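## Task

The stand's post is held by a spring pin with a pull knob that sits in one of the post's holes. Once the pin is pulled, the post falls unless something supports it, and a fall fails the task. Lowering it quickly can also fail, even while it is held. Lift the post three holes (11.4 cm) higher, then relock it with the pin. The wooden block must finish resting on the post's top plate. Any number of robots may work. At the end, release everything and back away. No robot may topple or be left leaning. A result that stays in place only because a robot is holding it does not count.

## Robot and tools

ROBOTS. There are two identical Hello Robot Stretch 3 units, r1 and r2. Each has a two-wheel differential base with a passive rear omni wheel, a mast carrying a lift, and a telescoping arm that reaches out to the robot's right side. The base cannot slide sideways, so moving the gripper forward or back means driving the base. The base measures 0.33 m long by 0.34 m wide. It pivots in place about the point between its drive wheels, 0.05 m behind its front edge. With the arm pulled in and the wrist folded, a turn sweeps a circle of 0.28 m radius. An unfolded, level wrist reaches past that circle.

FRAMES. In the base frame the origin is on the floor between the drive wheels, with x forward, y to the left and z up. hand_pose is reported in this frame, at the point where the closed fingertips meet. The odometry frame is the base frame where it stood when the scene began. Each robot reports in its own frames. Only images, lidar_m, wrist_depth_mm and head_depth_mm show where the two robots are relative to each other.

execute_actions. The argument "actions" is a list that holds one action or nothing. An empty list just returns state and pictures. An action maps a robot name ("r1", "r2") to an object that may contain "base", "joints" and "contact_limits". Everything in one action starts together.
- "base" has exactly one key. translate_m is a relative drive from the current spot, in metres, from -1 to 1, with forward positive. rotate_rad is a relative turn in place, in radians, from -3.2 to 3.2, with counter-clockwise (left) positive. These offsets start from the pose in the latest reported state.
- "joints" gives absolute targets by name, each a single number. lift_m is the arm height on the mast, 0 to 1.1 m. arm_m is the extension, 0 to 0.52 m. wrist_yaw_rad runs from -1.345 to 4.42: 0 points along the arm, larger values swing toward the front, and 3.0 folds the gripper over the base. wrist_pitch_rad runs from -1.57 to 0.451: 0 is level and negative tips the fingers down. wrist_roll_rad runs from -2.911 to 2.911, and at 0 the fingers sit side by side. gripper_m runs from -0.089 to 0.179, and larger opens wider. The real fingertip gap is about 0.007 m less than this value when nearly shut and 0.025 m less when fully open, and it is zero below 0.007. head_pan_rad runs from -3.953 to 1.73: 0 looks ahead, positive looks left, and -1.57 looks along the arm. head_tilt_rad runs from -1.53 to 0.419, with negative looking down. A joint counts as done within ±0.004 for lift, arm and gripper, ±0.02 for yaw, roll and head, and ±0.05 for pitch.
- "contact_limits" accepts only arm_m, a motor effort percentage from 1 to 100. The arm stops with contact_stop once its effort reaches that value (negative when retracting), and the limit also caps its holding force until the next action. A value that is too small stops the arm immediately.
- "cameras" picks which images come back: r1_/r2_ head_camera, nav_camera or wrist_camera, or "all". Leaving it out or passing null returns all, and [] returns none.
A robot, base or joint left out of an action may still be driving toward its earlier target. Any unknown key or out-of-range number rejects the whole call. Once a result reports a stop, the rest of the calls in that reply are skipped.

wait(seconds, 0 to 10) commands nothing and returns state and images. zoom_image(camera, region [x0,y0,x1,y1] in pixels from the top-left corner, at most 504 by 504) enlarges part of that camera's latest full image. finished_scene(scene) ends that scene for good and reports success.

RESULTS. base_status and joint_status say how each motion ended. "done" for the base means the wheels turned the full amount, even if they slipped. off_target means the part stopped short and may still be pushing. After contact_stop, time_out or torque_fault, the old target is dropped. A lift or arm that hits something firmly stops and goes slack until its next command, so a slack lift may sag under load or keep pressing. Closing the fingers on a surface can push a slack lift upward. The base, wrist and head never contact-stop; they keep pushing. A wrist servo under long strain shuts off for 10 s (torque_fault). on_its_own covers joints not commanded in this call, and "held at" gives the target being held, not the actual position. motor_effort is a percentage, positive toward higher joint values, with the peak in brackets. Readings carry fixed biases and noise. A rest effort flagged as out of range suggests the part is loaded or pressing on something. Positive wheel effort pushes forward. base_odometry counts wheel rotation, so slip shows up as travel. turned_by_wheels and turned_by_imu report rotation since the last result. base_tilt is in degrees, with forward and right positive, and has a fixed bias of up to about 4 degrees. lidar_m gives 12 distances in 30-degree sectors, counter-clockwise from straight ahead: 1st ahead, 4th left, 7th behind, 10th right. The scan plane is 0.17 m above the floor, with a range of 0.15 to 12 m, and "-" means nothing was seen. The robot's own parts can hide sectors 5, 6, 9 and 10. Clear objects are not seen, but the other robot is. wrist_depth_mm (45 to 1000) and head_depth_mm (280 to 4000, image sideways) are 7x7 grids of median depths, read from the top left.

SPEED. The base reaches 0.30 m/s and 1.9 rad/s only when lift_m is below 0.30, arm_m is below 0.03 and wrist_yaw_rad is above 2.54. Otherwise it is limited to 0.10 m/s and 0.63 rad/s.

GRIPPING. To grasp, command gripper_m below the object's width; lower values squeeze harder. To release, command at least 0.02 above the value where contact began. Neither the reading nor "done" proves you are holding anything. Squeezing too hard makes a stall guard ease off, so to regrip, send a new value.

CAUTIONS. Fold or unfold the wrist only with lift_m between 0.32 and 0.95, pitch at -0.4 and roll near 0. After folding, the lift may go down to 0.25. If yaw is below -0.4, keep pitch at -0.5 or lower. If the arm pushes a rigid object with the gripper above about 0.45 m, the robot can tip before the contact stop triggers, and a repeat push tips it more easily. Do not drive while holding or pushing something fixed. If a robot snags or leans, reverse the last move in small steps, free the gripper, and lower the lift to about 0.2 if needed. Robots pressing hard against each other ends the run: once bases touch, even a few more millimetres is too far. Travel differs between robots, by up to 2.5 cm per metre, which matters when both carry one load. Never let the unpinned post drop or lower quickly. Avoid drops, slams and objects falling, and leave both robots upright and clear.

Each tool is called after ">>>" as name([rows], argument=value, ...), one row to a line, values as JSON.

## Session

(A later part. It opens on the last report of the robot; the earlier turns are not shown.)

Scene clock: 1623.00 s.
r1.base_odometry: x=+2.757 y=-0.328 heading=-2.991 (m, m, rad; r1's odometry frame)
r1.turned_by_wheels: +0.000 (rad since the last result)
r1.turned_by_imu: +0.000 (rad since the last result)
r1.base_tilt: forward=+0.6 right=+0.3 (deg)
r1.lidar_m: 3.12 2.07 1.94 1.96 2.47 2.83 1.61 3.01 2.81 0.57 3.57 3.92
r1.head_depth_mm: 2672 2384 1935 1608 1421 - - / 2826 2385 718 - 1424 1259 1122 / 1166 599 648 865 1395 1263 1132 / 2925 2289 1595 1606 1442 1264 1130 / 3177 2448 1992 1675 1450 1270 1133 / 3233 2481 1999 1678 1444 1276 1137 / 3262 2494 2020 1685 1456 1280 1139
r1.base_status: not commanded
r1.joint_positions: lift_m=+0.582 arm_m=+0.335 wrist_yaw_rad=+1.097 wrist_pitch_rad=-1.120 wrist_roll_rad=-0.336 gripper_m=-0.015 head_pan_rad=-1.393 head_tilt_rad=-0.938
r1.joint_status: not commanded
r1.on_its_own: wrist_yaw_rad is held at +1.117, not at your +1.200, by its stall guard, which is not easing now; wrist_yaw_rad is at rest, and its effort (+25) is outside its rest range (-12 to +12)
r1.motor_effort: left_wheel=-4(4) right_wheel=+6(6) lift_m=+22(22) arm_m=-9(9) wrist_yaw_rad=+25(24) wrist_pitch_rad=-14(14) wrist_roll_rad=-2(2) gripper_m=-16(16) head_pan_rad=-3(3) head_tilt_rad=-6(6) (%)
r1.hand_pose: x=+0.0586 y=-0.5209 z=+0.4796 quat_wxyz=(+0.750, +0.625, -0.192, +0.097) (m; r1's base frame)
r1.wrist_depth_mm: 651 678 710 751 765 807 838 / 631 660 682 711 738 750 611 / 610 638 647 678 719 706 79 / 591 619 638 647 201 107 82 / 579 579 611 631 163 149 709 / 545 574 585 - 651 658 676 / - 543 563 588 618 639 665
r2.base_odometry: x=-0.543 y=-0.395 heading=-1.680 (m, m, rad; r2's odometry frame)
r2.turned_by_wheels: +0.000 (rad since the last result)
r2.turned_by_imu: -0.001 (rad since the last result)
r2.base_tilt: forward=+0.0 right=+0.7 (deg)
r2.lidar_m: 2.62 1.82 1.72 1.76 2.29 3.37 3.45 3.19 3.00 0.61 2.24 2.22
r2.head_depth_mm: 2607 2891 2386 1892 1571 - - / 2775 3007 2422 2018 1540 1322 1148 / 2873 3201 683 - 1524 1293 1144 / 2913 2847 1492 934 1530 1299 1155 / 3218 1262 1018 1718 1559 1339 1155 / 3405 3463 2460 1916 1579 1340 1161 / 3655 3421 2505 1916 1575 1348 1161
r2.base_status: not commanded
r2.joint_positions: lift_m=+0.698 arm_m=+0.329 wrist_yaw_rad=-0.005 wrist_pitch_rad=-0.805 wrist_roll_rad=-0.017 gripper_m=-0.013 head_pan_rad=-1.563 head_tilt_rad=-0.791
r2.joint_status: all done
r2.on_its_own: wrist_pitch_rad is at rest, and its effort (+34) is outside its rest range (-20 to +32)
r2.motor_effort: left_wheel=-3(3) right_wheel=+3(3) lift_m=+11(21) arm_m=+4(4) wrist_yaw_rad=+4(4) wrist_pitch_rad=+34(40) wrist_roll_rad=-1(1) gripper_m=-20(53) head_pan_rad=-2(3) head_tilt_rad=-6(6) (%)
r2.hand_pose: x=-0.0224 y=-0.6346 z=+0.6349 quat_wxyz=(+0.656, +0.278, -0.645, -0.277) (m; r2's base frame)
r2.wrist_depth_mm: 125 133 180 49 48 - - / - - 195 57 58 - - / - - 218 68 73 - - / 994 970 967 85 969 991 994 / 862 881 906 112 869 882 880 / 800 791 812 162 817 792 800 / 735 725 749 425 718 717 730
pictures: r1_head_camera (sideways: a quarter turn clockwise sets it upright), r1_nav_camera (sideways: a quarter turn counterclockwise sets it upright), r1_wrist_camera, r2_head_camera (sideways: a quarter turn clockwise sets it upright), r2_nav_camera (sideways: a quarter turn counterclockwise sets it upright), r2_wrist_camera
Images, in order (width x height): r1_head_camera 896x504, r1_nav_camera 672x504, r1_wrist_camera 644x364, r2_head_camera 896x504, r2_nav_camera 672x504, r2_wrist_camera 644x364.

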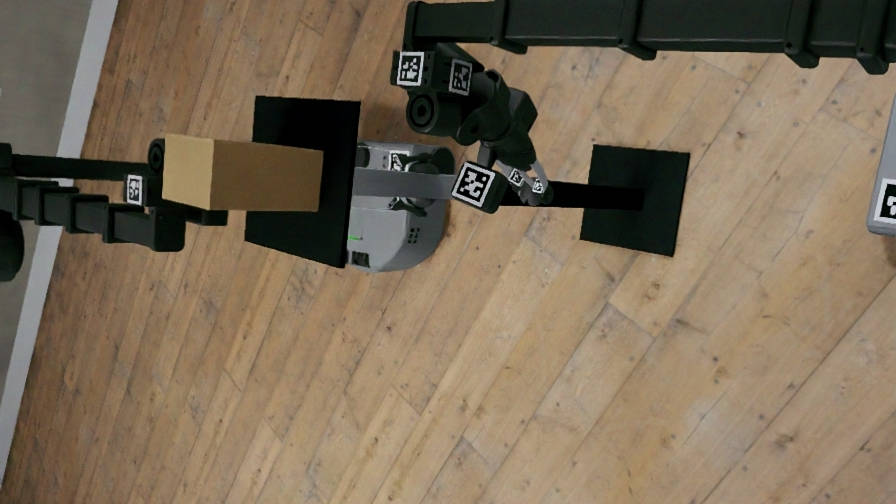

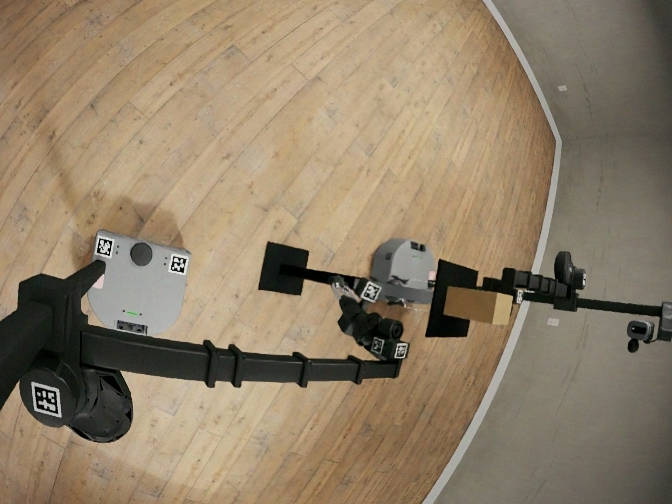

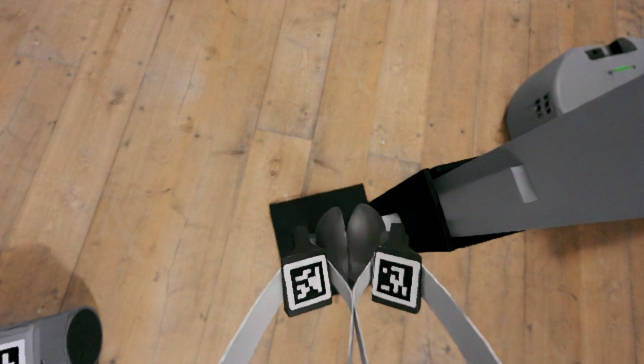

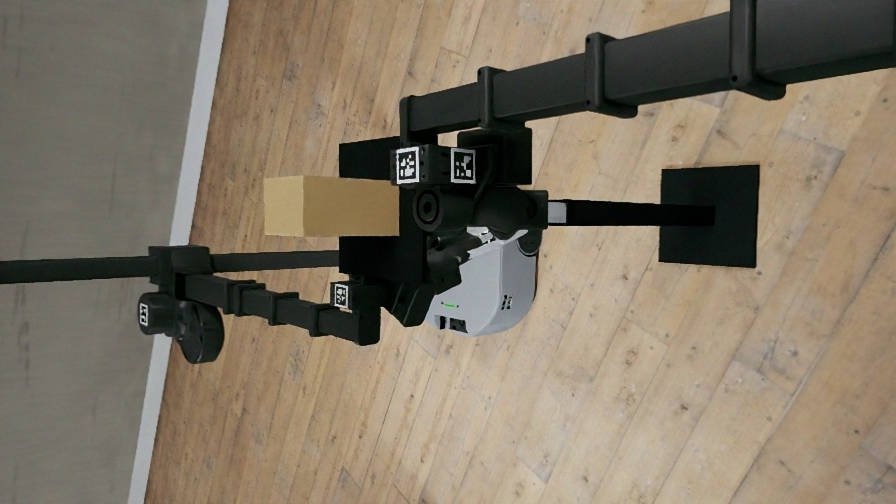

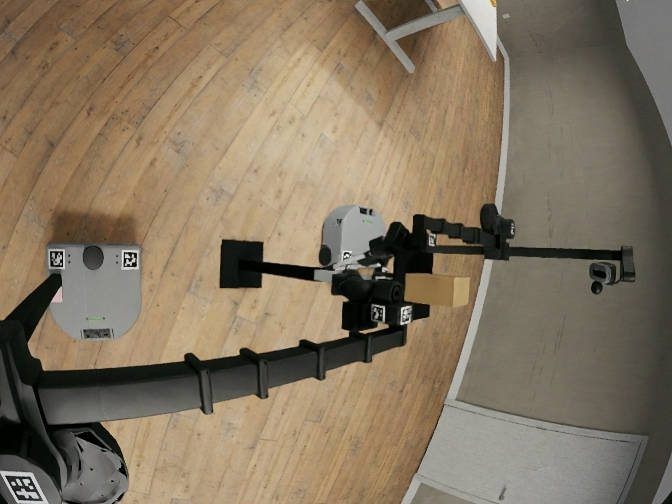

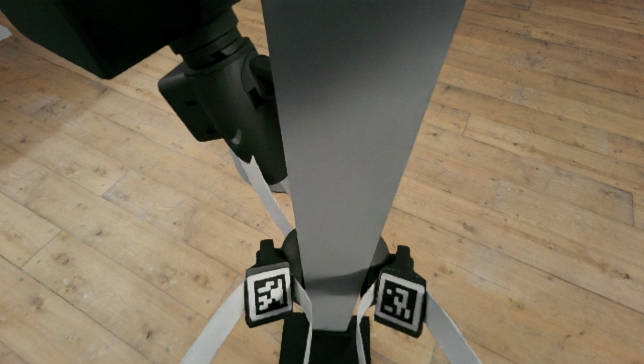

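>>> execute_actions([
  {"r2": {"joints": {"wrist_pitch_rad": -0.77}}},
], cameras=["r1_wrist_camera", "r1_head_camera", "r2_wrist_camera"])

>>> zoom_image(camera="r1_wrist_camera", region=[250, 160, 470, 330])

>>> zoom_image(camera="r1_head_camera", region=[400, 100, 620, 260])

Scene clock: 1743.50 s.
r1.base_odometry: x=+2.757 y=-0.328 heading=-2.991 (m, m, rad; r1's odometry frame)
r1.turned_by_wheels: +0.000 (rad since the last result)
r1.turned_by_imu: +0.000 (rad since the last result)
r1.base_tilt: forward=+0.6 right=+0.3 (deg)
r1.lidar_m: 3.12 2.06 1.94 1.96 2.48 2.84 1.61 3.02 2.81 0.57 3.59 3.90
r1.head_depth_mm: 2678 2384 1939 1606 1420 - - / 2771 2386 716 - 1427 1258 1120 / 1165 600 648 862 1396 1264 1135 / 2912 2301 1594 1611 1434 1267 1131 / 3226 2444 2002 1678 1441 1269 1132 / 3214 2467 2000 1685 1459 1274 1137 / 3245 2497 2020 1687 1458 1282 1141
r1.base_status: not commanded
r1.joint_positions: lift_m=+0.582 arm_m=+0.335 wrist_yaw_rad=+1.097 wrist_pitch_rad=-1.120 wrist_roll_rad=-0.336 gripper_m=-0.015 head_pan_rad=-1.393 head_tilt_rad=-0.938
r1.joint_status: not commanded
r1.on_its_own: wrist_yaw_rad is held at +1.117, not at your +1.200, by its stall guard, which is not easing now; wrist_yaw_rad is at rest, and its effort (+25) is outside its rest range (-12 to +12)
r1.motor_effort: left_wheel=-3(3) right_wheel=+6(5) lift_m=+21(21) arm_m=-9(9) wrist_yaw_rad=+25(25) wrist_pitch_rad=-14(14) wrist_roll_rad=-2(2) gripper_m=-16(16) head_pan_rad=-3(3) head_tilt_rad=-6(6) (%)
r1.hand_pose: x=+0.0586 y=-0.5209 z=+0.4796 quat_wxyz=(+0.750, +0.625, -0.192, +0.097) (m; r1's base frame)
r1.wrist_depth_mm: 661 678 711 742 751 799 830 / 627 658 683 694 723 764 609 / 618 640 662 677 701 705 79 / 590 608 629 652 201 107 82 / 569 593 598 620 163 149 693 / 565 571 586 - 629 656 681 / - 557 583 587 617 629 658
r2.base_odometry: x=-0.543 y=-0.395 heading=-1.680 (m, m, rad; r2's odometry frame)
r2.turned_by_wheels: +0.000 (rad since the last result)
r2.turned_by_imu: -0.001 (rad since the last result)
r2.base_tilt: forward=+0.0 right=+0.7 (deg)
r2.lidar_m: 2.62 1.82 1.72 1.75 2.30 3.37 3.46 3.19 2.99 0.61 2.24 2.23
r2.head_depth_mm: 2639 2908 2400 1878 1591 - - / 2721 2985 2388 2027 1534 1314 1144 / 2876 3178 681 - 1516 1304 1148 / 2940 2902 1484 937 1537 1302 1157 / 3225 1267 1016 1724 1572 1330 1159 / 3383 3437 2479 1925 1580 1335 1161 / 3589 3450 2465 1928 1578 1333 1163
r2.base_status: not commanded
r2.joint_positions: lift_m=+0.698 arm_m=+0.329 wrist_yaw_rad=-0.005 wrist_pitch_rad=-0.810 wrist_roll_rad=-0.017 gripper_m=-0.013 head_pan_rad=-1.563 head_tilt_rad=-0.791
r2.joint_status: all done
r2.motor_effort: left_wheel=-4(3) right_wheel=+3(3) lift_m=+11(11) arm_m=+4(4) wrist_yaw_rad=+4(5) wrist_pitch_rad=+15(32) wrist_roll_rad=-1(1) gripper_m=-20(20) head_pan_rad=-2(3) head_tilt_rad=-6(6) (%)
r2.hand_pose: x=-0.0224 y=-0.6336 z=+0.6341 quat_wxyz=(+0.655, +0.279, -0.645, -0.278) (m; r2's base frame)
r2.wrist_depth_mm: 125 133 179 49 48 - - / - - 195 57 58 - - / - - 219 68 73 - - / 974 988 962 85 980 994 - / 896 862 894 111 878 875 878 / 794 799 794 162 807 796 799 / 735 723 732 437 706 722 735
pictures: r1_head_camera (sideways: a quarter turn clockwise sets it upright), r1_wrist_camera, r2_wrist_camera
Images, in order (width x height): r1_head_camera 896x504, r1_wrist_camera 644x364, r2_wrist_camera 644x364.

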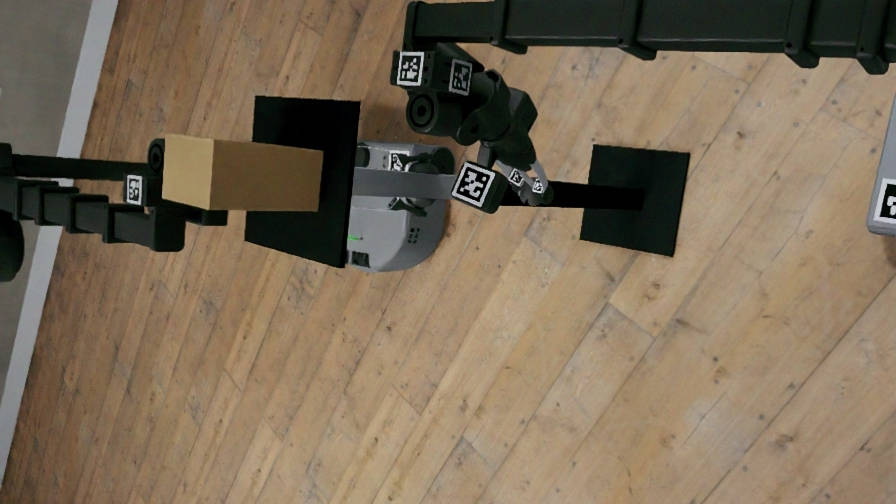

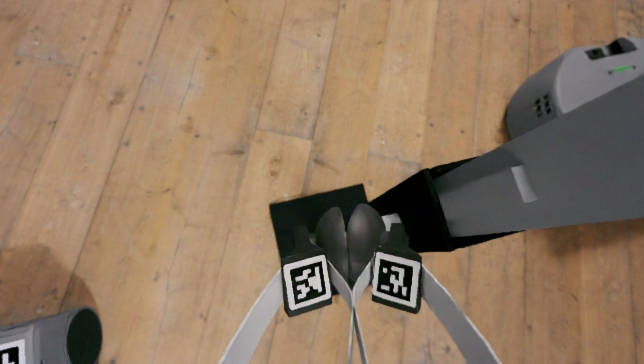

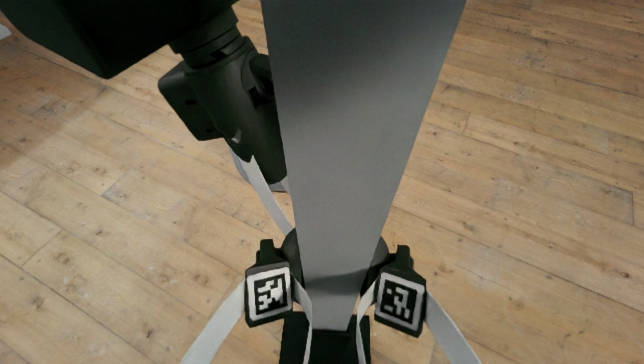

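Region (250, 160, 470, 330) of r1_wrist_camera's 644x364 image, scaled by 2.291; it fills the top 389 rows of this view, and the rest is white.

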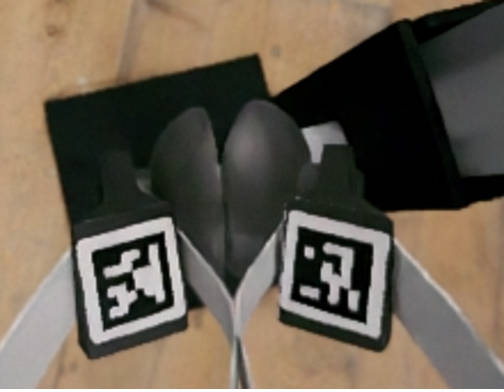

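Region (400, 100, 620, 260) of r1_head_camera's 896x504 image, scaled by 2.291, with more detail than that image has; it fills the top 367 rows of this view, and the rest is white.

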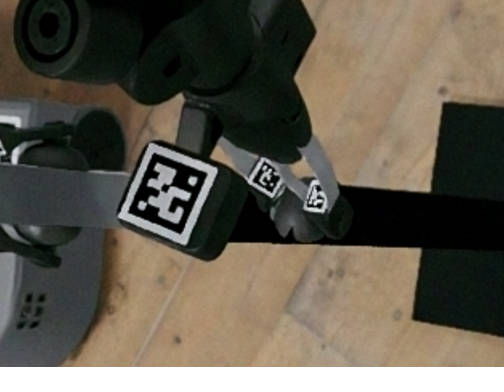

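>>> execute_actions([
  {"r2": {"joints": {"lift_m": 0.702}}},
], cameras=[])

>>> execute_actions([
  {"r1": {"joints": {"wrist_yaw_rad": 1.25, "arm_m": 0.318}}},
], cameras=["r1_wrist_camera"])

>>> execute_actions([
  {"r1": {"joints": {"wrist_yaw_rad": 1.26}}, "r2": {"joints": {"lift_m": 0.80}}},
], cameras=["r1_wrist_camera", "r1_head_camera", "r2_head_camera", "r2_wrist_camera"])

Scene clock: 1862.37 s.
r1.base_odometry: x=+2.757 y=-0.328 heading=-2.991 (m, m, rad; r1's odometry frame)
r1.turned_by_wheels: +0.000 (rad since the last result)
r1.turned_by_imu: +0.000 (rad since the last result)
r1.base_tilt: forward=+0.6 right=+0.3 (deg)
r1.lidar_m: 3.09 2.06 1.94 1.96 2.48 2.83 1.61 3.03 2.82 0.57 3.57 3.91
r1.head_depth_mm: 2681 2387 1941 1607 1421 - - / 2798 2387 718 - 1420 1260 1124 / 1164 599 648 866 1386 1261 1131 / 2935 2280 1594 1607 1435 1267 1130 / 3180 2446 2001 1665 1443 1271 1132 / 3202 2466 1998 1679 1456 1277 1134 / 3266 2494 2013 1698 1456 1283 1144
r1.base_status: not commanded
r1.joint_positions: lift_m=+0.582 arm_m=+0.335 wrist_yaw_rad=+1.097 wrist_pitch_rad=-1.120 wrist_roll_rad=-0.336 gripper_m=-0.015 head_pan_rad=-1.393 head_tilt_rad=-0.938
r1.joint_status: not commanded
r1.on_its_own: wrist_yaw_rad is held at +1.117, not at your +1.200, by its stall guard, which is not easing now; wrist_yaw_rad is at rest, and its effort (+25) is outside its rest range (-12 to +12)
r1.motor_effort: left_wheel=-3(3) right_wheel=+6(6) lift_m=+21(21) arm_m=-9(9) wrist_yaw_rad=+25(24) wrist_pitch_rad=-14(14) wrist_roll_rad=-2(2) gripper_m=-16(15) head_pan_rad=-3(3) head_tilt_rad=-7(7) (%)
r1.hand_pose: x=+0.0586 y=-0.5209 z=+0.4796 quat_wxyz=(+0.750, +0.625, -0.192, +0.097) (m; r1's base frame)
r1.wrist_depth_mm: 655 682 723 726 768 817 841 / 643 661 681 714 752 772 593 / 599 629 656 683 695 700 79 / 590 618 632 653 203 107 82 / 573 577 610 628 163 149 693 / 548 587 591 - 643 641 674 / - 554 565 597 609 640 671
r2.base_odometry: x=-0.543 y=-0.395 heading=-1.680 (m, m, rad; r2's odometry frame)
r2.turned_by_wheels: +0.000 (rad since the last result)
r2.turned_by_imu: -0.001 (rad since the last result)
r2.base_tilt: forward=+0.0 right=+0.8 (deg)
r2.lidar_m: 2.61 1.83 1.72 1.76 2.29 3.37 3.44 3.20 2.99 0.61 2.24 2.22
r2.head_depth_mm: 2662 2897 2398 1883 1584 - - / 2736 3030 2391 2009 1545 1318 1151 / 2874 3170 680 - 1519 1291 1152 / 2955 2915 1481 928 1525 1293 1148 / 3224 1256 1018 1716 1564 1333 1156 / 3407 3421 2449 1917 1575 1335 1159 / 3567 3432 2462 1948 1577 1341 1165
r2.base_status: not commanded
r2.joint_positions: lift_m=+0.702 arm_m=+0.330 wrist_yaw_rad=-0.005 wrist_pitch_rad=-0.818 wrist_roll_rad=-0.017 gripper_m=-0.013 head_pan_rad=-1.563 head_tilt_rad=-0.791
r2.joint_status: all done
r2.motor_effort: left_wheel=-3(3) right_wheel=+2(3) lift_m=+30(30) arm_m=+3(5) wrist_yaw_rad=+4(4) wrist_pitch_rad=+17(17) wrist_roll_rad=-1(1) gripper_m=-21(19) head_pan_rad=-2(3) head_tilt_rad=-6(6) (%)
r2.hand_pose: x=-0.0224 y=-0.6321 z=+0.6368 quat_wxyz=(+0.654, +0.282, -0.644, -0.281) (m; r2's base frame)
r2.wrist_depth_mm: 125 134 183 48 48 - - / - - 196 56 57 - - / - - 219 68 72 - - / 979 - 960 85 947 972 991 / 865 878 895 113 871 880 903 / 803 795 801 167 782 798 795 / 737 738 735 675 708 725 730
pictures: none
No camera images: the call's "cameras" was empty. Leave "cameras" out to get every camera's image.

Scene clock: 1864.50 s.
r1.base_odometry: x=+2.757 y=-0.328 heading=-2.991 (m, m, rad; r1's odometry frame)
r1.turned_by_wheels: +0.000 (rad since the last result)
r1.turned_by_imu: +0.000 (rad since the last result)
r1.base_tilt: forward=+0.6 right=+0.2 (deg)
r1.lidar_m: 3.11 2.06 1.93 1.96 2.48 2.83 1.60 3.03 2.81 0.57 3.59 3.89
r1.head_depth_mm: 2671 2382 1938 1713 1420 - - / 2807 2381 1806 1750 1402 1254 1123 / 1190 601 647 895 1379 1262 1140 / 3038 2280 1595 1614 1436 1263 1132 / 3155 2443 1982 1670 1447 1272 1133 / 3188 2457 1995 1674 1449 1275 1135 / 3271 2493 2012 1691 1454 1278 1142
r1.base_status: not commanded
r1.joint_positions: lift_m=+0.582 arm_m=+0.318 wrist_yaw_rad=+1.247 wrist_pitch_rad=-1.153 wrist_roll_rad=-0.338 gripper_m=-0.015 head_pan_rad=-1.394 head_tilt_rad=-0.940
r1.joint_status: all done
r1.motor_effort: left_wheel=+2(6) right_wheel=-1(11) lift_m=+21(23) arm_m=-3(11) wrist_yaw_rad=+3(50) wrist_pitch_rad=+1(14) wrist_roll_rad=-1(2) gripper_m=-8(20) head_pan_rad=-3(3) head_tilt_rad=-6(6) (%)
r1.hand_pose: x=+0.0563 y=-0.4895 z=+0.4768 quat_wxyz=(+0.740, +0.644, -0.133, +0.143) (m; r1's base frame)
r1.wrist_depth_mm: 639 669 683 702 737 768 793 / 638 644 669 701 703 729 787 / 606 614 645 683 684 708 601 / 577 606 625 632 655 181 115 / 581 603 607 - 191 150 116 / - 576 576 - 624 629 668 / - 564 576 593 611 619 663
r2.base_odometry: x=-0.543 y=-0.395 heading=-1.680 (m, m, rad; r2's odometry frame)
r2.turned_by_wheels: +0.000 (rad since the last result)
r2.turned_by_imu: -0.001 (rad since the last result)
r2.base_tilt: forward=+0.0 right=+0.8 (deg)
r2.lidar_m: 2.62 1.82 1.72 1.76 2.30 3.38 3.44 3.20 2.99 0.61 2.24 2.23
r2.head_depth_mm: 2624 2918 2389 1885 1592 - - / 2770 3012 2410 2021 1536 1321 1147 / 2895 3167 680 - 1510 1293 1149 / 2921 2902 1449 966 1524 1298 1150 / 3195 1258 2187 1741 1572 1326 1154 / 3394 3418 2474 1924 1574 1328 1166 / 3604 3494 2493 1940 1585 1337 1170
r2.base_status: not commanded
r2.joint_positions: lift_m=+0.702 arm_m=+0.330 wrist_yaw_rad=-0.005 wrist_pitch_rad=-0.818 wrist_roll_rad=-0.017 gripper_m=-0.013 head_pan_rad=-1.563 head_tilt_rad=-0.791
r2.joint_status: not commanded
r2.motor_effort: left_wheel=-3(3) right_wheel=+3(3) lift_m=+30(30) arm_m=+3(3) wrist_yaw_rad=+4(4) wrist_pitch_rad=+17(18) wrist_roll_rad=-1(1) gripper_m=-21(20) head_pan_rad=-2(3) head_tilt_rad=-5(6) (%)
r2.hand_pose: x=-0.0224 y=-0.6321 z=+0.6368 quat_wxyz=(+0.654, +0.282, -0.644, -0.281) (m; r2's base frame)
r2.wrist_depth_mm: - 138 195 48 48 - - / - - 212 56 57 - - / - - 854 68 72 - - / 964 976 988 85 954 982 982 / 877 855 887 113 887 893 886 / 788 793 818 167 804 808 822 / 724 735 730 701 707 726 737
pictures: r1_wrist_camera
Images, in order (width x height): r1_wrist_camera 644x364.

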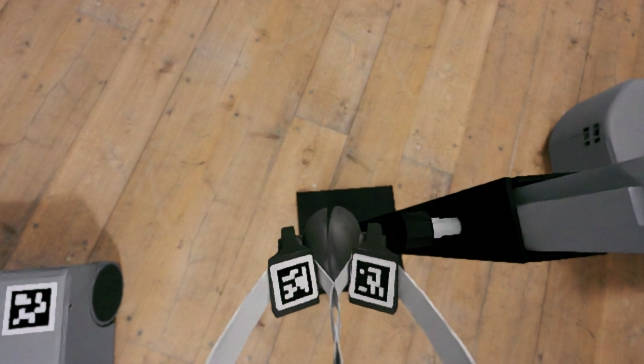

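Scene clock: 1865.57 s.
r1.base_odometry: x=+2.757 y=-0.328 heading=-2.991 (m, m, rad; r1's odometry frame)
r1.turned_by_wheels: +0.000 (rad since the last result)
r1.turned_by_imu: +0.000 (rad since the last result)
r1.base_tilt: forward=+0.6 right=+0.2 (deg)
r1.lidar_m: 3.10 2.07 1.93 1.96 2.48 2.84 1.61 3.00 2.81 0.57 3.61 3.88
r1.head_depth_mm: 2694 2366 1950 1711 1419 - - / 2794 2368 1802 1742 1403 1253 1124 / 1165 601 646 889 1378 1259 1140 / 2900 2256 1596 1613 1441 1265 1130 / 3158 2438 1976 1670 1447 1271 1136 / 3195 2453 1996 1677 1447 1273 1133 / 3227 2473 1997 1691 1459 1281 1142
r1.base_status: not commanded
r1.joint_positions: lift_m=+0.582 arm_m=+0.318 wrist_yaw_rad=+1.257 wrist_pitch_rad=-1.153 wrist_roll_rad=-0.338 gripper_m=-0.015 head_pan_rad=-1.394 head_tilt_rad=-0.940
r1.joint_status: all done
r1.motor_effort: left_wheel=+2(1) right_wheel=-1(1) lift_m=+21(20) arm_m=-3(3) wrist_yaw_rad=+4(4) wrist_pitch_rad=+1(1) wrist_roll_rad=-1(1) gripper_m=-8(8) head_pan_rad=-3(3) head_tilt_rad=-6(6) (%)
r1.hand_pose: x=+0.0566 y=-0.4887 z=+0.4768 quat_wxyz=(+0.739, +0.645, -0.130, +0.147) (m; r1's base frame)
r1.wrist_depth_mm: 649 663 700 716 730 767 791 / 635 646 667 691 729 734 771 / 616 637 650 663 684 727 599 / 587 603 627 640 673 184 121 / 567 588 602 - 195 153 116 / - 568 587 - 628 629 665 / - 546 582 596 604 621 654
r2.base_odometry: x=-0.543 y=-0.395 heading=-1.680 (m, m, rad; r2's odometry frame)
r2.turned_by_wheels: +0.000 (rad since the last result)
r2.turned_by_imu: +0.000 (rad since the last result)
r2.base_tilt: forward=+0.1 right=+0.8 (deg)
r2.lidar_m: 2.61 1.82 1.72 1.75 2.28 3.36 3.45 3.19 2.99 0.61 2.23 2.23
r2.head_depth_mm: 2629 2868 2367 1882 1583 - - / 2761 3023 2402 - 1535 1315 1144 / 2863 3146 673 - 1524 1291 1151 / 2969 2924 861 968 1517 1296 1152 / 3220 1252 2207 1729 1569 1335 1157 / 3420 3466 2479 1928 1570 1328 1161 / 3654 3451 2457 1928 1585 1347 1162
r2.base_status: not commanded
r2.joint_positions: lift_m=+0.711 arm_m=+0.330 wrist_yaw_rad=-0.003 wrist_pitch_rad=-0.842 wrist_roll_rad=-0.017 gripper_m=-0.013 head_pan_rad=-1.563 head_tilt_rad=-0.791
r2.joint_status: lift_m contact_stop (moved +0.010 of +0.098)
r2.on_its_own: lift_m is slack since a contact_stop, until your next command for it (your +0.800 is given up)
r2.motor_effort: left_wheel=-2(3) right_wheel=+2(3) lift_m=+25(46) arm_m=-2(3) wrist_yaw_rad=+2(5) wrist_pitch_rad=+25(32) wrist_roll_rad=-1(1) gripper_m=-22(22) head_pan_rad=-2(2) head_tilt_rad=-6(6) (%)
r2.hand_pose: x=-0.0220 y=-0.6278 z=+0.6428 quat_wxyz=(+0.650, +0.291, -0.640, -0.288) (m; r2's base frame)
r2.wrist_depth_mm: - 140 198 49 48 - - / - - 216 58 58 - - / - - 853 70 75 - - / 972 982 965 89 942 973 979 / 869 904 889 120 888 878 871 / 800 802 810 190 788 796 790 / 713 734 743 699 710 735 746
pictures: r1_head_camera (sideways: a quarter turn clockwise sets it upright), r1_wrist_camera, r2_head_camera (sideways: a quarter turn clockwise sets it upright), r2_wrist_camera
Images, in order (width x height): r1_head_camera 896x504, r1_wrist_camera 644x364, r2_head_camera 896x504, r2_wrist_camera 644x364.

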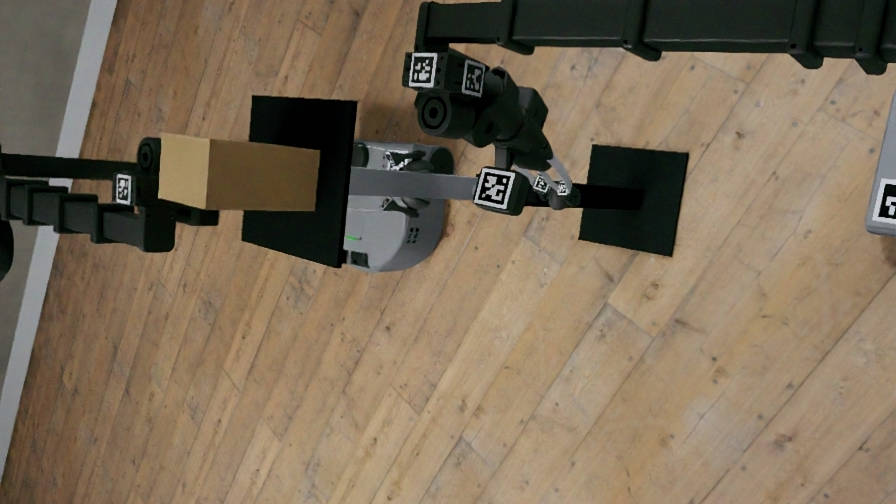

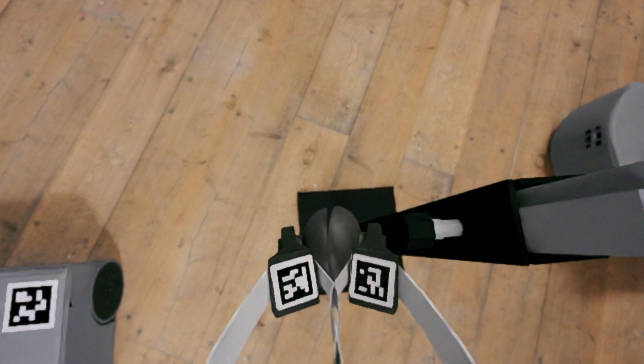

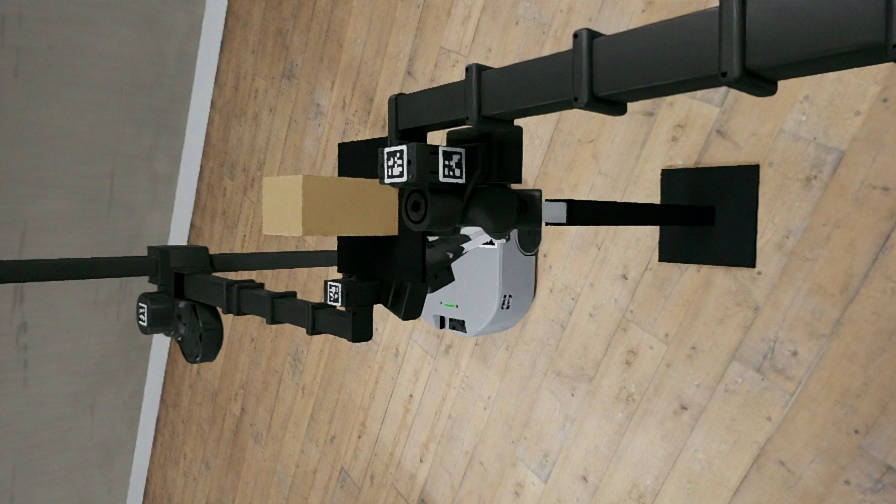

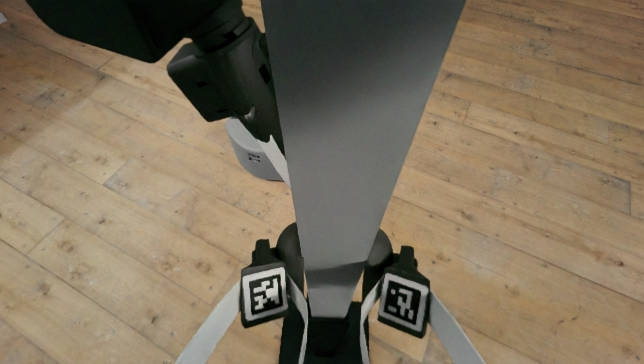

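>>> execute_actions([
  {"r2": {"joints": {"lift_m": 0.703}}, "r1": {"base": {"translate_m": 0.082}, "joints": {"arm_m": 0.07, "lift_m": 0.36}}},
], cameras=[])

>>> execute_actions([
  {"r1": {"joints": {"wrist_yaw_rad": 0.0, "wrist_pitch_rad": 0.0, "wrist_roll_rad": 0.0, "gripper_m": 0.06, "lift_m": 0.3435, "head_pan_rad": -1.57, "head_tilt_rad": -1.0}}},
], cameras=["r1_wrist_camera", "r1_head_camera"])

Scene clock: 1988.63 s.
r1.base_odometry: x=+2.675 y=-0.340 heading=-2.991 (m, m, rad; r1's odometry frame)
r1.turned_by_wheels: +0.000 (rad since the last result)
r1.turned_by_imu: +0.000 (rad since the last result)
r1.base_tilt: forward=+0.6 right=+0.3 (deg)
r1.lidar_m: 3.06 2.03 1.90 1.93 2.44 2.91 1.69 3.04 2.84 0.57 3.64 3.84
r1.head_depth_mm: 2720 2302 672 1642 1422 1255 1116 / 2730 700 641 1539 1398 1272 1104 / 2768 2259 1624 1571 1403 1264 1110 / 3085 2410 1968 1656 1441 1266 1129 / 3188 2442 1981 1671 1446 1266 1133 / 3221 2446 1993 1677 1450 1272 1136 / 3292 2476 2005 1683 1454 1276 1140
r1.base_status: done
r1.joint_positions: lift_m=+0.360 arm_m=+0.070 wrist_yaw_rad=+1.259 wrist_pitch_rad=-1.154 wrist_roll_rad=-0.338 gripper_m=-0.015 head_pan_rad=-1.394 head_tilt_rad=-0.940
r1.joint_status: all done
r1.motor_effort: left_wheel=+1(5) right_wheel=+0(2) lift_m=+18(18) arm_m=-3(3) wrist_yaw_rad=+0(4) wrist_pitch_rad=+1(2) wrist_roll_rad=-1(1) gripper_m=-8(8) head_pan_rad=-3(3) head_tilt_rad=-6(5) (%)
r1.hand_pose: x=+0.0565 y=-0.2405 z=+0.2549 quat_wxyz=(+0.739, +0.645, -0.129, +0.148) (m; r1's base frame)
r1.wrist_depth_mm: 422 441 460 474 485 505 521 / 412 425 439 456 464 487 505 / 399 412 422 442 454 465 486 / 389 396 418 424 443 462 469 / 377 388 406 - 427 435 450 / - - - - 415 417 380 / - - 376 391 397 405 419
r2.base_odometry: x=-0.543 y=-0.395 heading=-1.680 (m, m, rad; r2's odometry frame)
r2.turned_by_wheels: +0.000 (rad since the last result)
r2.turned_by_imu: -0.002 (rad since the last result)
r2.base_tilt: forward=+0.0 right=+0.8 (deg)
r2.lidar_m: 2.61 1.82 1.72 1.76 2.29 3.36 3.45 3.20 2.98 0.61 2.24 2.23
r2.head_depth_mm: 2642 2885 2408 1883 1591 - - / 2755 3022 2404 2020 1555 1322 1147 / 2896 3174 680 - 1525 1293 1152 / 3025 3199 1362 1570 1525 1292 1153 / 3213 3438 2339 1918 1570 1334 1164 / 3437 3466 2486 1913 1568 1337 1159 / 3622 3416 2497 1938 1584 1334 1164
r2.base_status: not commanded
r2.joint_positions: lift_m=+0.703 arm_m=+0.330 wrist_yaw_rad=-0.004 wrist_pitch_rad=-0.829 wrist_roll_rad=-0.017 gripper_m=-0.013 head_pan_rad=-1.563 head_tilt_rad=-0.791
r2.joint_status: all done
r2.motor_effort: left_wheel=-2(2) right_wheel=+3(2) lift_m=+16(21) arm_m=-1(2) wrist_yaw_rad=+3(3) wrist_pitch_rad=+21(24) wrist_roll_rad=-1(1) gripper_m=-21(21) head_pan_rad=-2(3) head_tilt_rad=-6(6) (%)
r2.hand_pose: x=-0.0222 y=-0.6303 z=+0.6367 quat_wxyz=(+0.652, +0.286, -0.642, -0.284) (m; r2's base frame)
r2.wrist_depth_mm: - - - 49 48 - - / - - - 57 58 - - / - - - 69 74 - - / 959 990 969 88 942 978 964 / 884 884 865 117 884 880 889 / 794 802 798 174 803 793 803 / 730 739 734 701 726 738 719
pictures: none
No camera images: the call's "cameras" was empty. Leave "cameras" out to get every camera's image.

Scene clock: 1990.27 s.
r1.base_odometry: x=+2.675 y=-0.340 heading=-2.991 (m, m, rad; r1's odometry frame)
r1.turned_by_wheels: +0.000 (rad since the last result)
r1.turned_by_imu: +0.000 (rad since the last result)
r1.base_tilt: forward=+0.6 right=+0.3 (deg)
r1.lidar_m: 3.04 2.04 1.90 1.93 2.44 2.91 1.69 3.05 2.84 0.57 3.64 3.84
r1.head_depth_mm: 2559 2188 1835 1581 1383 1233 1108 / 2660 2195 1794 1594 1393 1258 - / 2748 589 750 1497 1343 - 1141 / 814 731 1523 1575 1389 1242 1140 / 2730 2258 1841 1612 1405 1249 1125 / 2827 2262 1899 1611 1416 1256 1130 / 2863 2282 1896 1619 1417 1261 1131
r1.base_status: not commanded
r1.joint_positions: lift_m=+0.344 arm_m=+0.070 wrist_yaw_rad=+0.003 wrist_pitch_rad=-0.025 wrist_roll_rad=-0.006 gripper_m=+0.060 head_pan_rad=-1.563 head_tilt_rad=-0.987
r1.joint_status: all done
r1.motor_effort: left_wheel=+1(2) right_wheel=-1(1) lift_m=+18(18) arm_m=-3(3) wrist_yaw_rad=-4(6) wrist_pitch_rad=+11(11) wrist_roll_rad=+4(4) gripper_m=+0(80) head_pan_rad=-3(20) head_tilt_rad=-7(12) (%)
r1.hand_pose: x=-0.0207 y=-0.4708 z=+0.4518 quat_wxyz=(+0.710, +0.010, -0.704, -0.008) (m; r1's base frame)
r1.wrist_depth_mm: - - - 897 - - - / - - - 942 - - - / - - - 960 - - - / - - - - - - - / - - - 269 - - - / - 985 - 284 876 912 857 / 758 757 723 296 714 693 686
r2.base_odometry: x=-0.543 y=-0.395 heading=-1.680 (m, m, rad; r2's odometry frame)
r2.turned_by_wheels: +0.000 (rad since the last result)
r2.turned_by_imu: +0.000 (rad since the last result)
r2.base_tilt: forward=+0.0 right=+0.7 (deg)
r2.lidar_m: 2.62 1.82 1.72 1.75 2.29 3.37 3.46 3.21 2.99 0.61 2.24 2.23
r2.head_depth_mm: 2601 2867 2382 1863 1581 - - / 2742 3001 2427 2006 1549 1317 1148 / 2885 3186 679 - 1509 1291 1147 / 3024 3209 1390 1565 1533 1294 1151 / 3185 3364 2379 1903 1557 1333 1165 / 3437 3466 2484 1918 1595 1330 1158 / 3605 3485 2498 1941 1590 1345 1160
r2.base_status: not commanded
r2.joint_positions: lift_m=+0.703 arm_m=+0.330 wrist_yaw_rad=-0.004 wrist_pitch_rad=-0.829 wrist_roll_rad=-0.017 gripper_m=-0.013 head_pan_rad=-1.563 head_tilt_rad=-0.791
r2.joint_status: not commanded
r2.motor_effort: left_wheel=-2(2) right_wheel=+2(3) lift_m=+16(16) arm_m=-1(1) wrist_yaw_rad=+3(3) wrist_pitch_rad=+21(21) wrist_roll_rad=-1(1) gripper_m=-20(20) head_pan_rad=-2(2) head_tilt_rad=-6(6) (%)
r2.hand_pose: x=-0.0222 y=-0.6303 z=+0.6367 quat_wxyz=(+0.652, +0.286, -0.642, -0.284) (m; r2's base frame)
r2.wrist_depth_mm: - - - 49 48 - - / - - - 57 58 - - / - - - 69 74 - - / 978 963 967 87 958 987 969 / 885 884 873 117 890 862 871 / 779 782 791 174 783 818 785 / 726 733 738 705 717 740 734
pictures: r1_head_camera (sideways: a quarter turn clockwise sets it upright), r1_wrist_camera
Images, in order (width x height): r1_head_camera 896x504, r1_wrist_camera 644x364.

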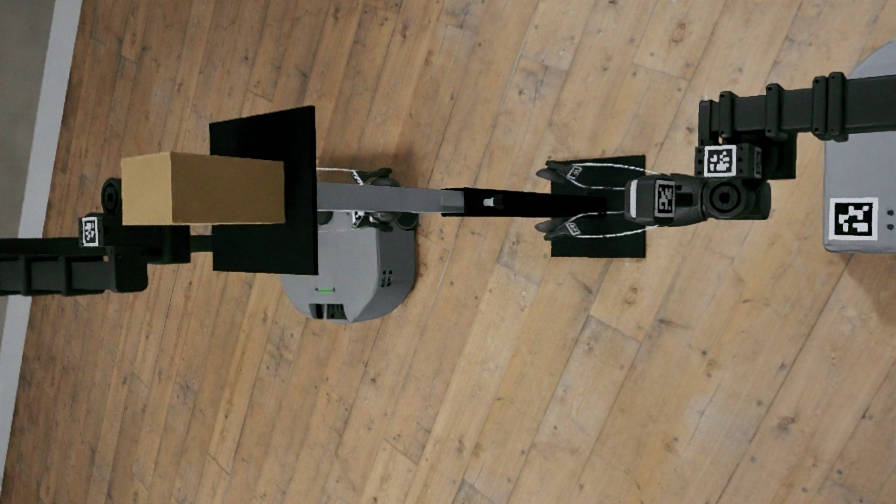

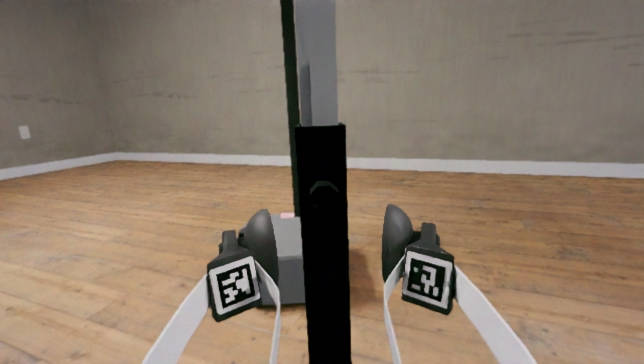

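>>> execute_actions([
  {"r1": {"joints": {"wrist_yaw_rad": 0.012, "gripper_m": 0.038, "lift_m": 0.350, "arm_m": 0.10}}},
], cameras=["r1_wrist_camera"])

>>> execute_actions([
  {"r1": {"joints": {"arm_m": 0.152}, "contact_limits": {"arm_m": 10}}},
], cameras=["r1_wrist_camera", "r1_head_camera"])

Scene clock: 2007.73 s.
r1.base_odometry: x=+2.675 y=-0.340 heading=-2.991 (m, m, rad; r1's odometry frame)
r1.turned_by_wheels: +0.000 (rad since the last result)
r1.turned_by_imu: +0.000 (rad since the last result)
r1.base_tilt: forward=+0.6 right=+0.2 (deg)
r1.lidar_m: 3.06 2.03 1.90 1.93 2.44 2.91 1.69 3.03 2.84 0.57 3.63 3.82
r1.head_depth_mm: 2574 2180 1821 1579 1387 1231 1109 / 2640 2207 1796 1580 1385 1272 - / 2717 590 751 1501 1361 - 1151 / 813 733 1529 1564 1389 1243 1135 / 2719 2252 1830 1608 1406 1252 1121 / 2844 2272 1880 1613 1411 1253 1130 / 2880 2273 1893 1627 1419 1260 1136
r1.base_status: not commanded
r1.joint_positions: lift_m=+0.350 arm_m=+0.100 wrist_yaw_rad=+0.009 wrist_pitch_rad=-0.024 wrist_roll_rad=-0.006 gripper_m=+0.038 head_pan_rad=-1.563 head_tilt_rad=-0.987
r1.joint_status: all done
r1.motor_effort: left_wheel=+1(1) right_wheel=-1(1) lift_m=+24(23) arm_m=+4(4) wrist_yaw_rad=+2(5) wrist_pitch_rad=+10(10) wrist_roll_rad=+4(4) gripper_m=+0(74) head_pan_rad=-3(3) head_tilt_rad=-7(7) (%)
r1.hand_pose: x=-0.0191 y=-0.5003 z=+0.4582 quat_wxyz=(+0.710, +0.012, -0.704, -0.006) (m; r1's base frame)
r1.wrist_depth_mm: - - - 856 - - - / - - - 917 - - - / - - - 229 - - - / - - - 229 - - - / - - - 239 - - - / - - - 247 - 892 908 / 800 773 749 262 714 719 695
r2.base_odometry: x=-0.543 y=-0.395 heading=-1.680 (m, m, rad; r2's odometry frame)
r2.turned_by_wheels: +0.000 (rad since the last result)
r2.turned_by_imu: -0.001 (rad since the last result)
r2.base_tilt: forward=+0.0 right=+0.8 (deg)
r2.lidar_m: 2.62 1.82 1.72 1.76 2.30 3.37 3.46 3.22 3.00 0.61 2.24 2.22
r2.head_depth_mm: 2626 2877 2375 1872 1583 - - / 2746 3007 2415 1997 1549 1320 1147 / 2887 3156 680 - 1518 1296 1145 / 3078 3210 1384 1570 1531 1300 1153 / 3168 3432 2376 1902 1565 1337 1156 / 3374 3439 2455 1916 1570 1338 1156 / 3591 3414 2482 1949 1590 1342 1168
r2.base_status: not commanded
r2.joint_positions: lift_m=+0.703 arm_m=+0.330 wrist_yaw_rad=-0.004 wrist_pitch_rad=-0.829 wrist_roll_rad=-0.017 gripper_m=-0.013 head_pan_rad=-1.563 head_tilt_rad=-0.791
r2.joint_status: not commanded
r2.motor_effort: left_wheel=-2(2) right_wheel=+2(2) lift_m=+16(16) arm_m=-1(1) wrist_yaw_rad=+4(4) wrist_pitch_rad=+20(21) wrist_roll_rad=-1(1) gripper_m=-21(20) head_pan_rad=-2(2) head_tilt_rad=-6(6) (%)
r2.hand_pose: x=-0.0222 y=-0.6303 z=+0.6367 quat_wxyz=(+0.652, +0.286, -0.642, -0.284) (m; r2's base frame)
r2.wrist_depth_mm: - - - 49 48 - - / - - - 58 58 - - / - - - 69 74 - - / 961 968 963 88 957 985 984 / 864 863 881 117 888 881 897 / 805 818 781 176 787 788 802 / 735 728 725 696 714 736 746
pictures: r1_wrist_camera
Images, in order (width x height): r1_wrist_camera 644x364.

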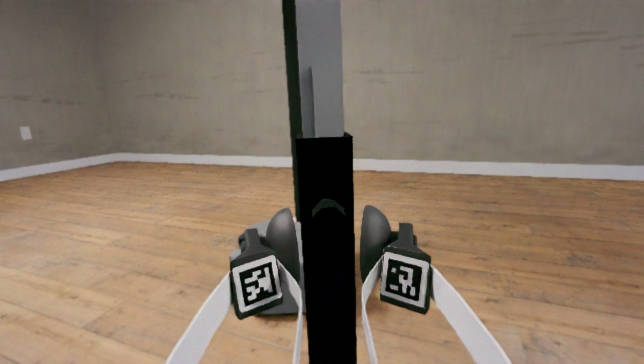

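Scene clock: 2009.23 s.
r1.base_odometry: x=+2.675 y=-0.340 heading=-2.991 (m, m, rad; r1's odometry frame)
r1.turned_by_wheels: +0.000 (rad since the last result)
r1.turned_by_imu: +0.000 (rad since the last result)
r1.base_tilt: forward=+0.6 right=+0.3 (deg)
r1.lidar_m: 3.06 2.03 1.90 1.92 2.44 2.91 1.69 3.05 2.85 0.57 3.64 3.83
r1.head_depth_mm: 2544 2193 1831 1573 1380 1237 1110 / 2653 2202 1790 1577 1388 1233 - / 2724 588 750 1517 1382 1202 1149 / 813 731 1523 1565 1404 1244 1136 / 2722 2237 1831 1609 1402 1253 1122 / 2845 2270 1879 1611 1414 1254 1128 / 2867 2284 1896 1626 1418 1257 1132
r1.base_status: not commanded
r1.joint_positions: lift_m=+0.350 arm_m=+0.152 wrist_yaw_rad=+0.010 wrist_pitch_rad=-0.024 wrist_roll_rad=-0.006 gripper_m=+0.038 head_pan_rad=-1.563 head_tilt_rad=-0.987
r1.joint_status: all done
r1.motor_effort: left_wheel=+1(1) right_wheel=-1(1) lift_m=+25(24) arm_m=+4(4) wrist_yaw_rad=+3(3) wrist_pitch_rad=+10(11) wrist_roll_rad=+4(4) gripper_m=+0(0) head_pan_rad=-3(4) head_tilt_rad=-7(8) (%)
r1.contact_limits: arm_m 10 (drawing in: default 26, maximum 43; extending or still: default 36, maximum 59)
r1.hand_pose: x=-0.0190 y=-0.5523 z=+0.4582 quat_wxyz=(+0.710, +0.012, -0.704, -0.005) (m; r1's base frame)
r1.wrist_depth_mm: - - - 165 - - - / - - - 171 - - - / - - - 175 - - - / - - - 176 - - - / - - - 179 - - - / - - - 189 - 888 877 / 757 769 727 199 711 705 700
r2.base_odometry: x=-0.543 y=-0.395 heading=-1.680 (m, m, rad; r2's odometry frame)
r2.turned_by_wheels: +0.000 (rad since the last result)
r2.turned_by_imu: +0.000 (rad since the last result)
r2.base_tilt: forward=+0.0 right=+0.8 (deg)
r2.lidar_m: 2.61 1.82 1.72 1.76 2.28 3.36 3.45 3.19 3.00 0.61 2.24 2.22
r2.head_depth_mm: 2663 2923 2387 1887 1582 - - / 2748 3036 2407 1994 1553 1323 1144 / 2870 3119 680 - 1496 1295 1149 / 3016 3227 1385 1569 1535 1304 1147 / 3241 3393 2397 1920 1564 1334 1161 / 3413 3381 2475 1928 1576 1331 1158 / 3626 3435 2488 1945 1583 1346 1165
r2.base_status: not commanded
r2.joint_positions: lift_m=+0.703 arm_m=+0.330 wrist_yaw_rad=-0.004 wrist_pitch_rad=-0.829 wrist_roll_rad=-0.017 gripper_m=-0.013 head_pan_rad=-1.563 head_tilt_rad=-0.791
r2.joint_status: not commanded
r2.motor_effort: left_wheel=-2(2) right_wheel=+3(3) lift_m=+16(16) arm_m=+0(0) wrist_yaw_rad=+3(3) wrist_pitch_rad=+21(21) wrist_roll_rad=-1(1) gripper_m=-21(20) head_pan_rad=-2(2) head_tilt_rad=-6(6) (%)
r2.hand_pose: x=-0.0222 y=-0.6303 z=+0.6367 quat_wxyz=(+0.652, +0.286, -0.642, -0.284) (m; r2's base frame)
r2.wrist_depth_mm: - - - 49 48 - - / - - - 57 58 - - / - - - 69 74 - - / 961 986 967 88 947 994 - / 877 880 888 117 896 873 877 / 802 795 803 175 822 793 797 / 728 730 730 694 713 728 720
pictures: r1_head_camera (sideways: a quarter turn clockwise sets it upright), r1_wrist_camera
Images, in order (width x height): r1_head_camera 896x504, r1_wrist_camera 644x364.

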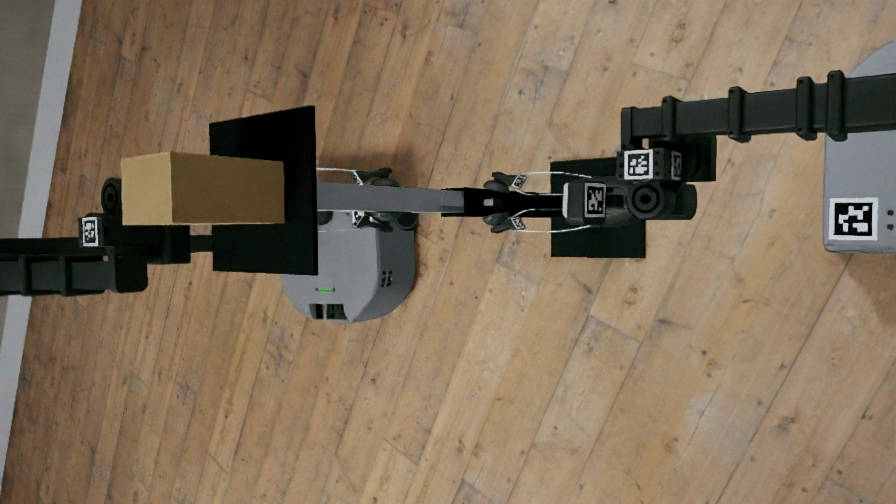

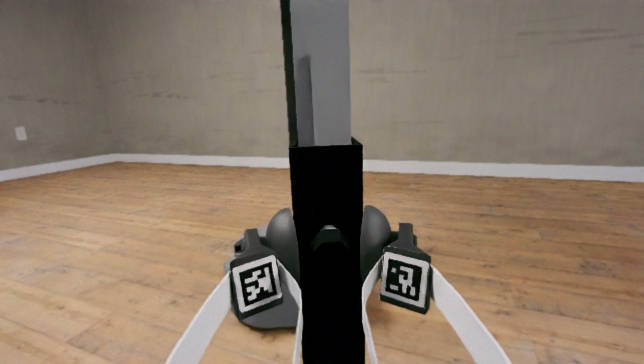

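>>> zoom_image(camera="r1_head_camera", region=[420, 150, 580, 250])

>>> zoom_image(camera="r1_wrist_camera", region=[220, 170, 440, 330])

Region (420, 150, 580, 250) of r1_head_camera's 896x504 image, scaled by 3.150, with more detail than that image has; it fills the top 315 rows of this view, and the rest is white.

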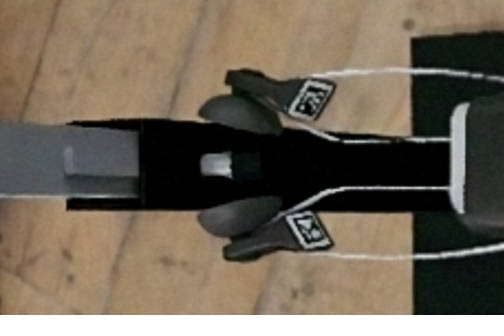

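Region (220, 170, 440, 330) of r1_wrist_camera's 644x364 image, scaled by 2.291; it fills the top 367 rows of this view, and the rest is white.

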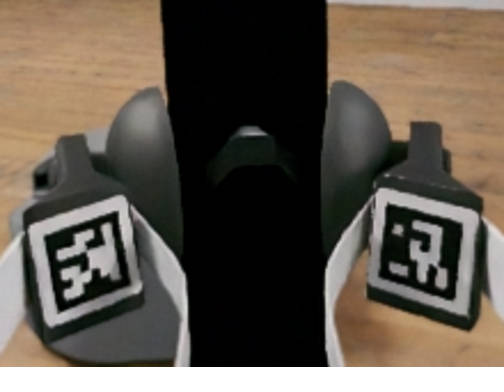

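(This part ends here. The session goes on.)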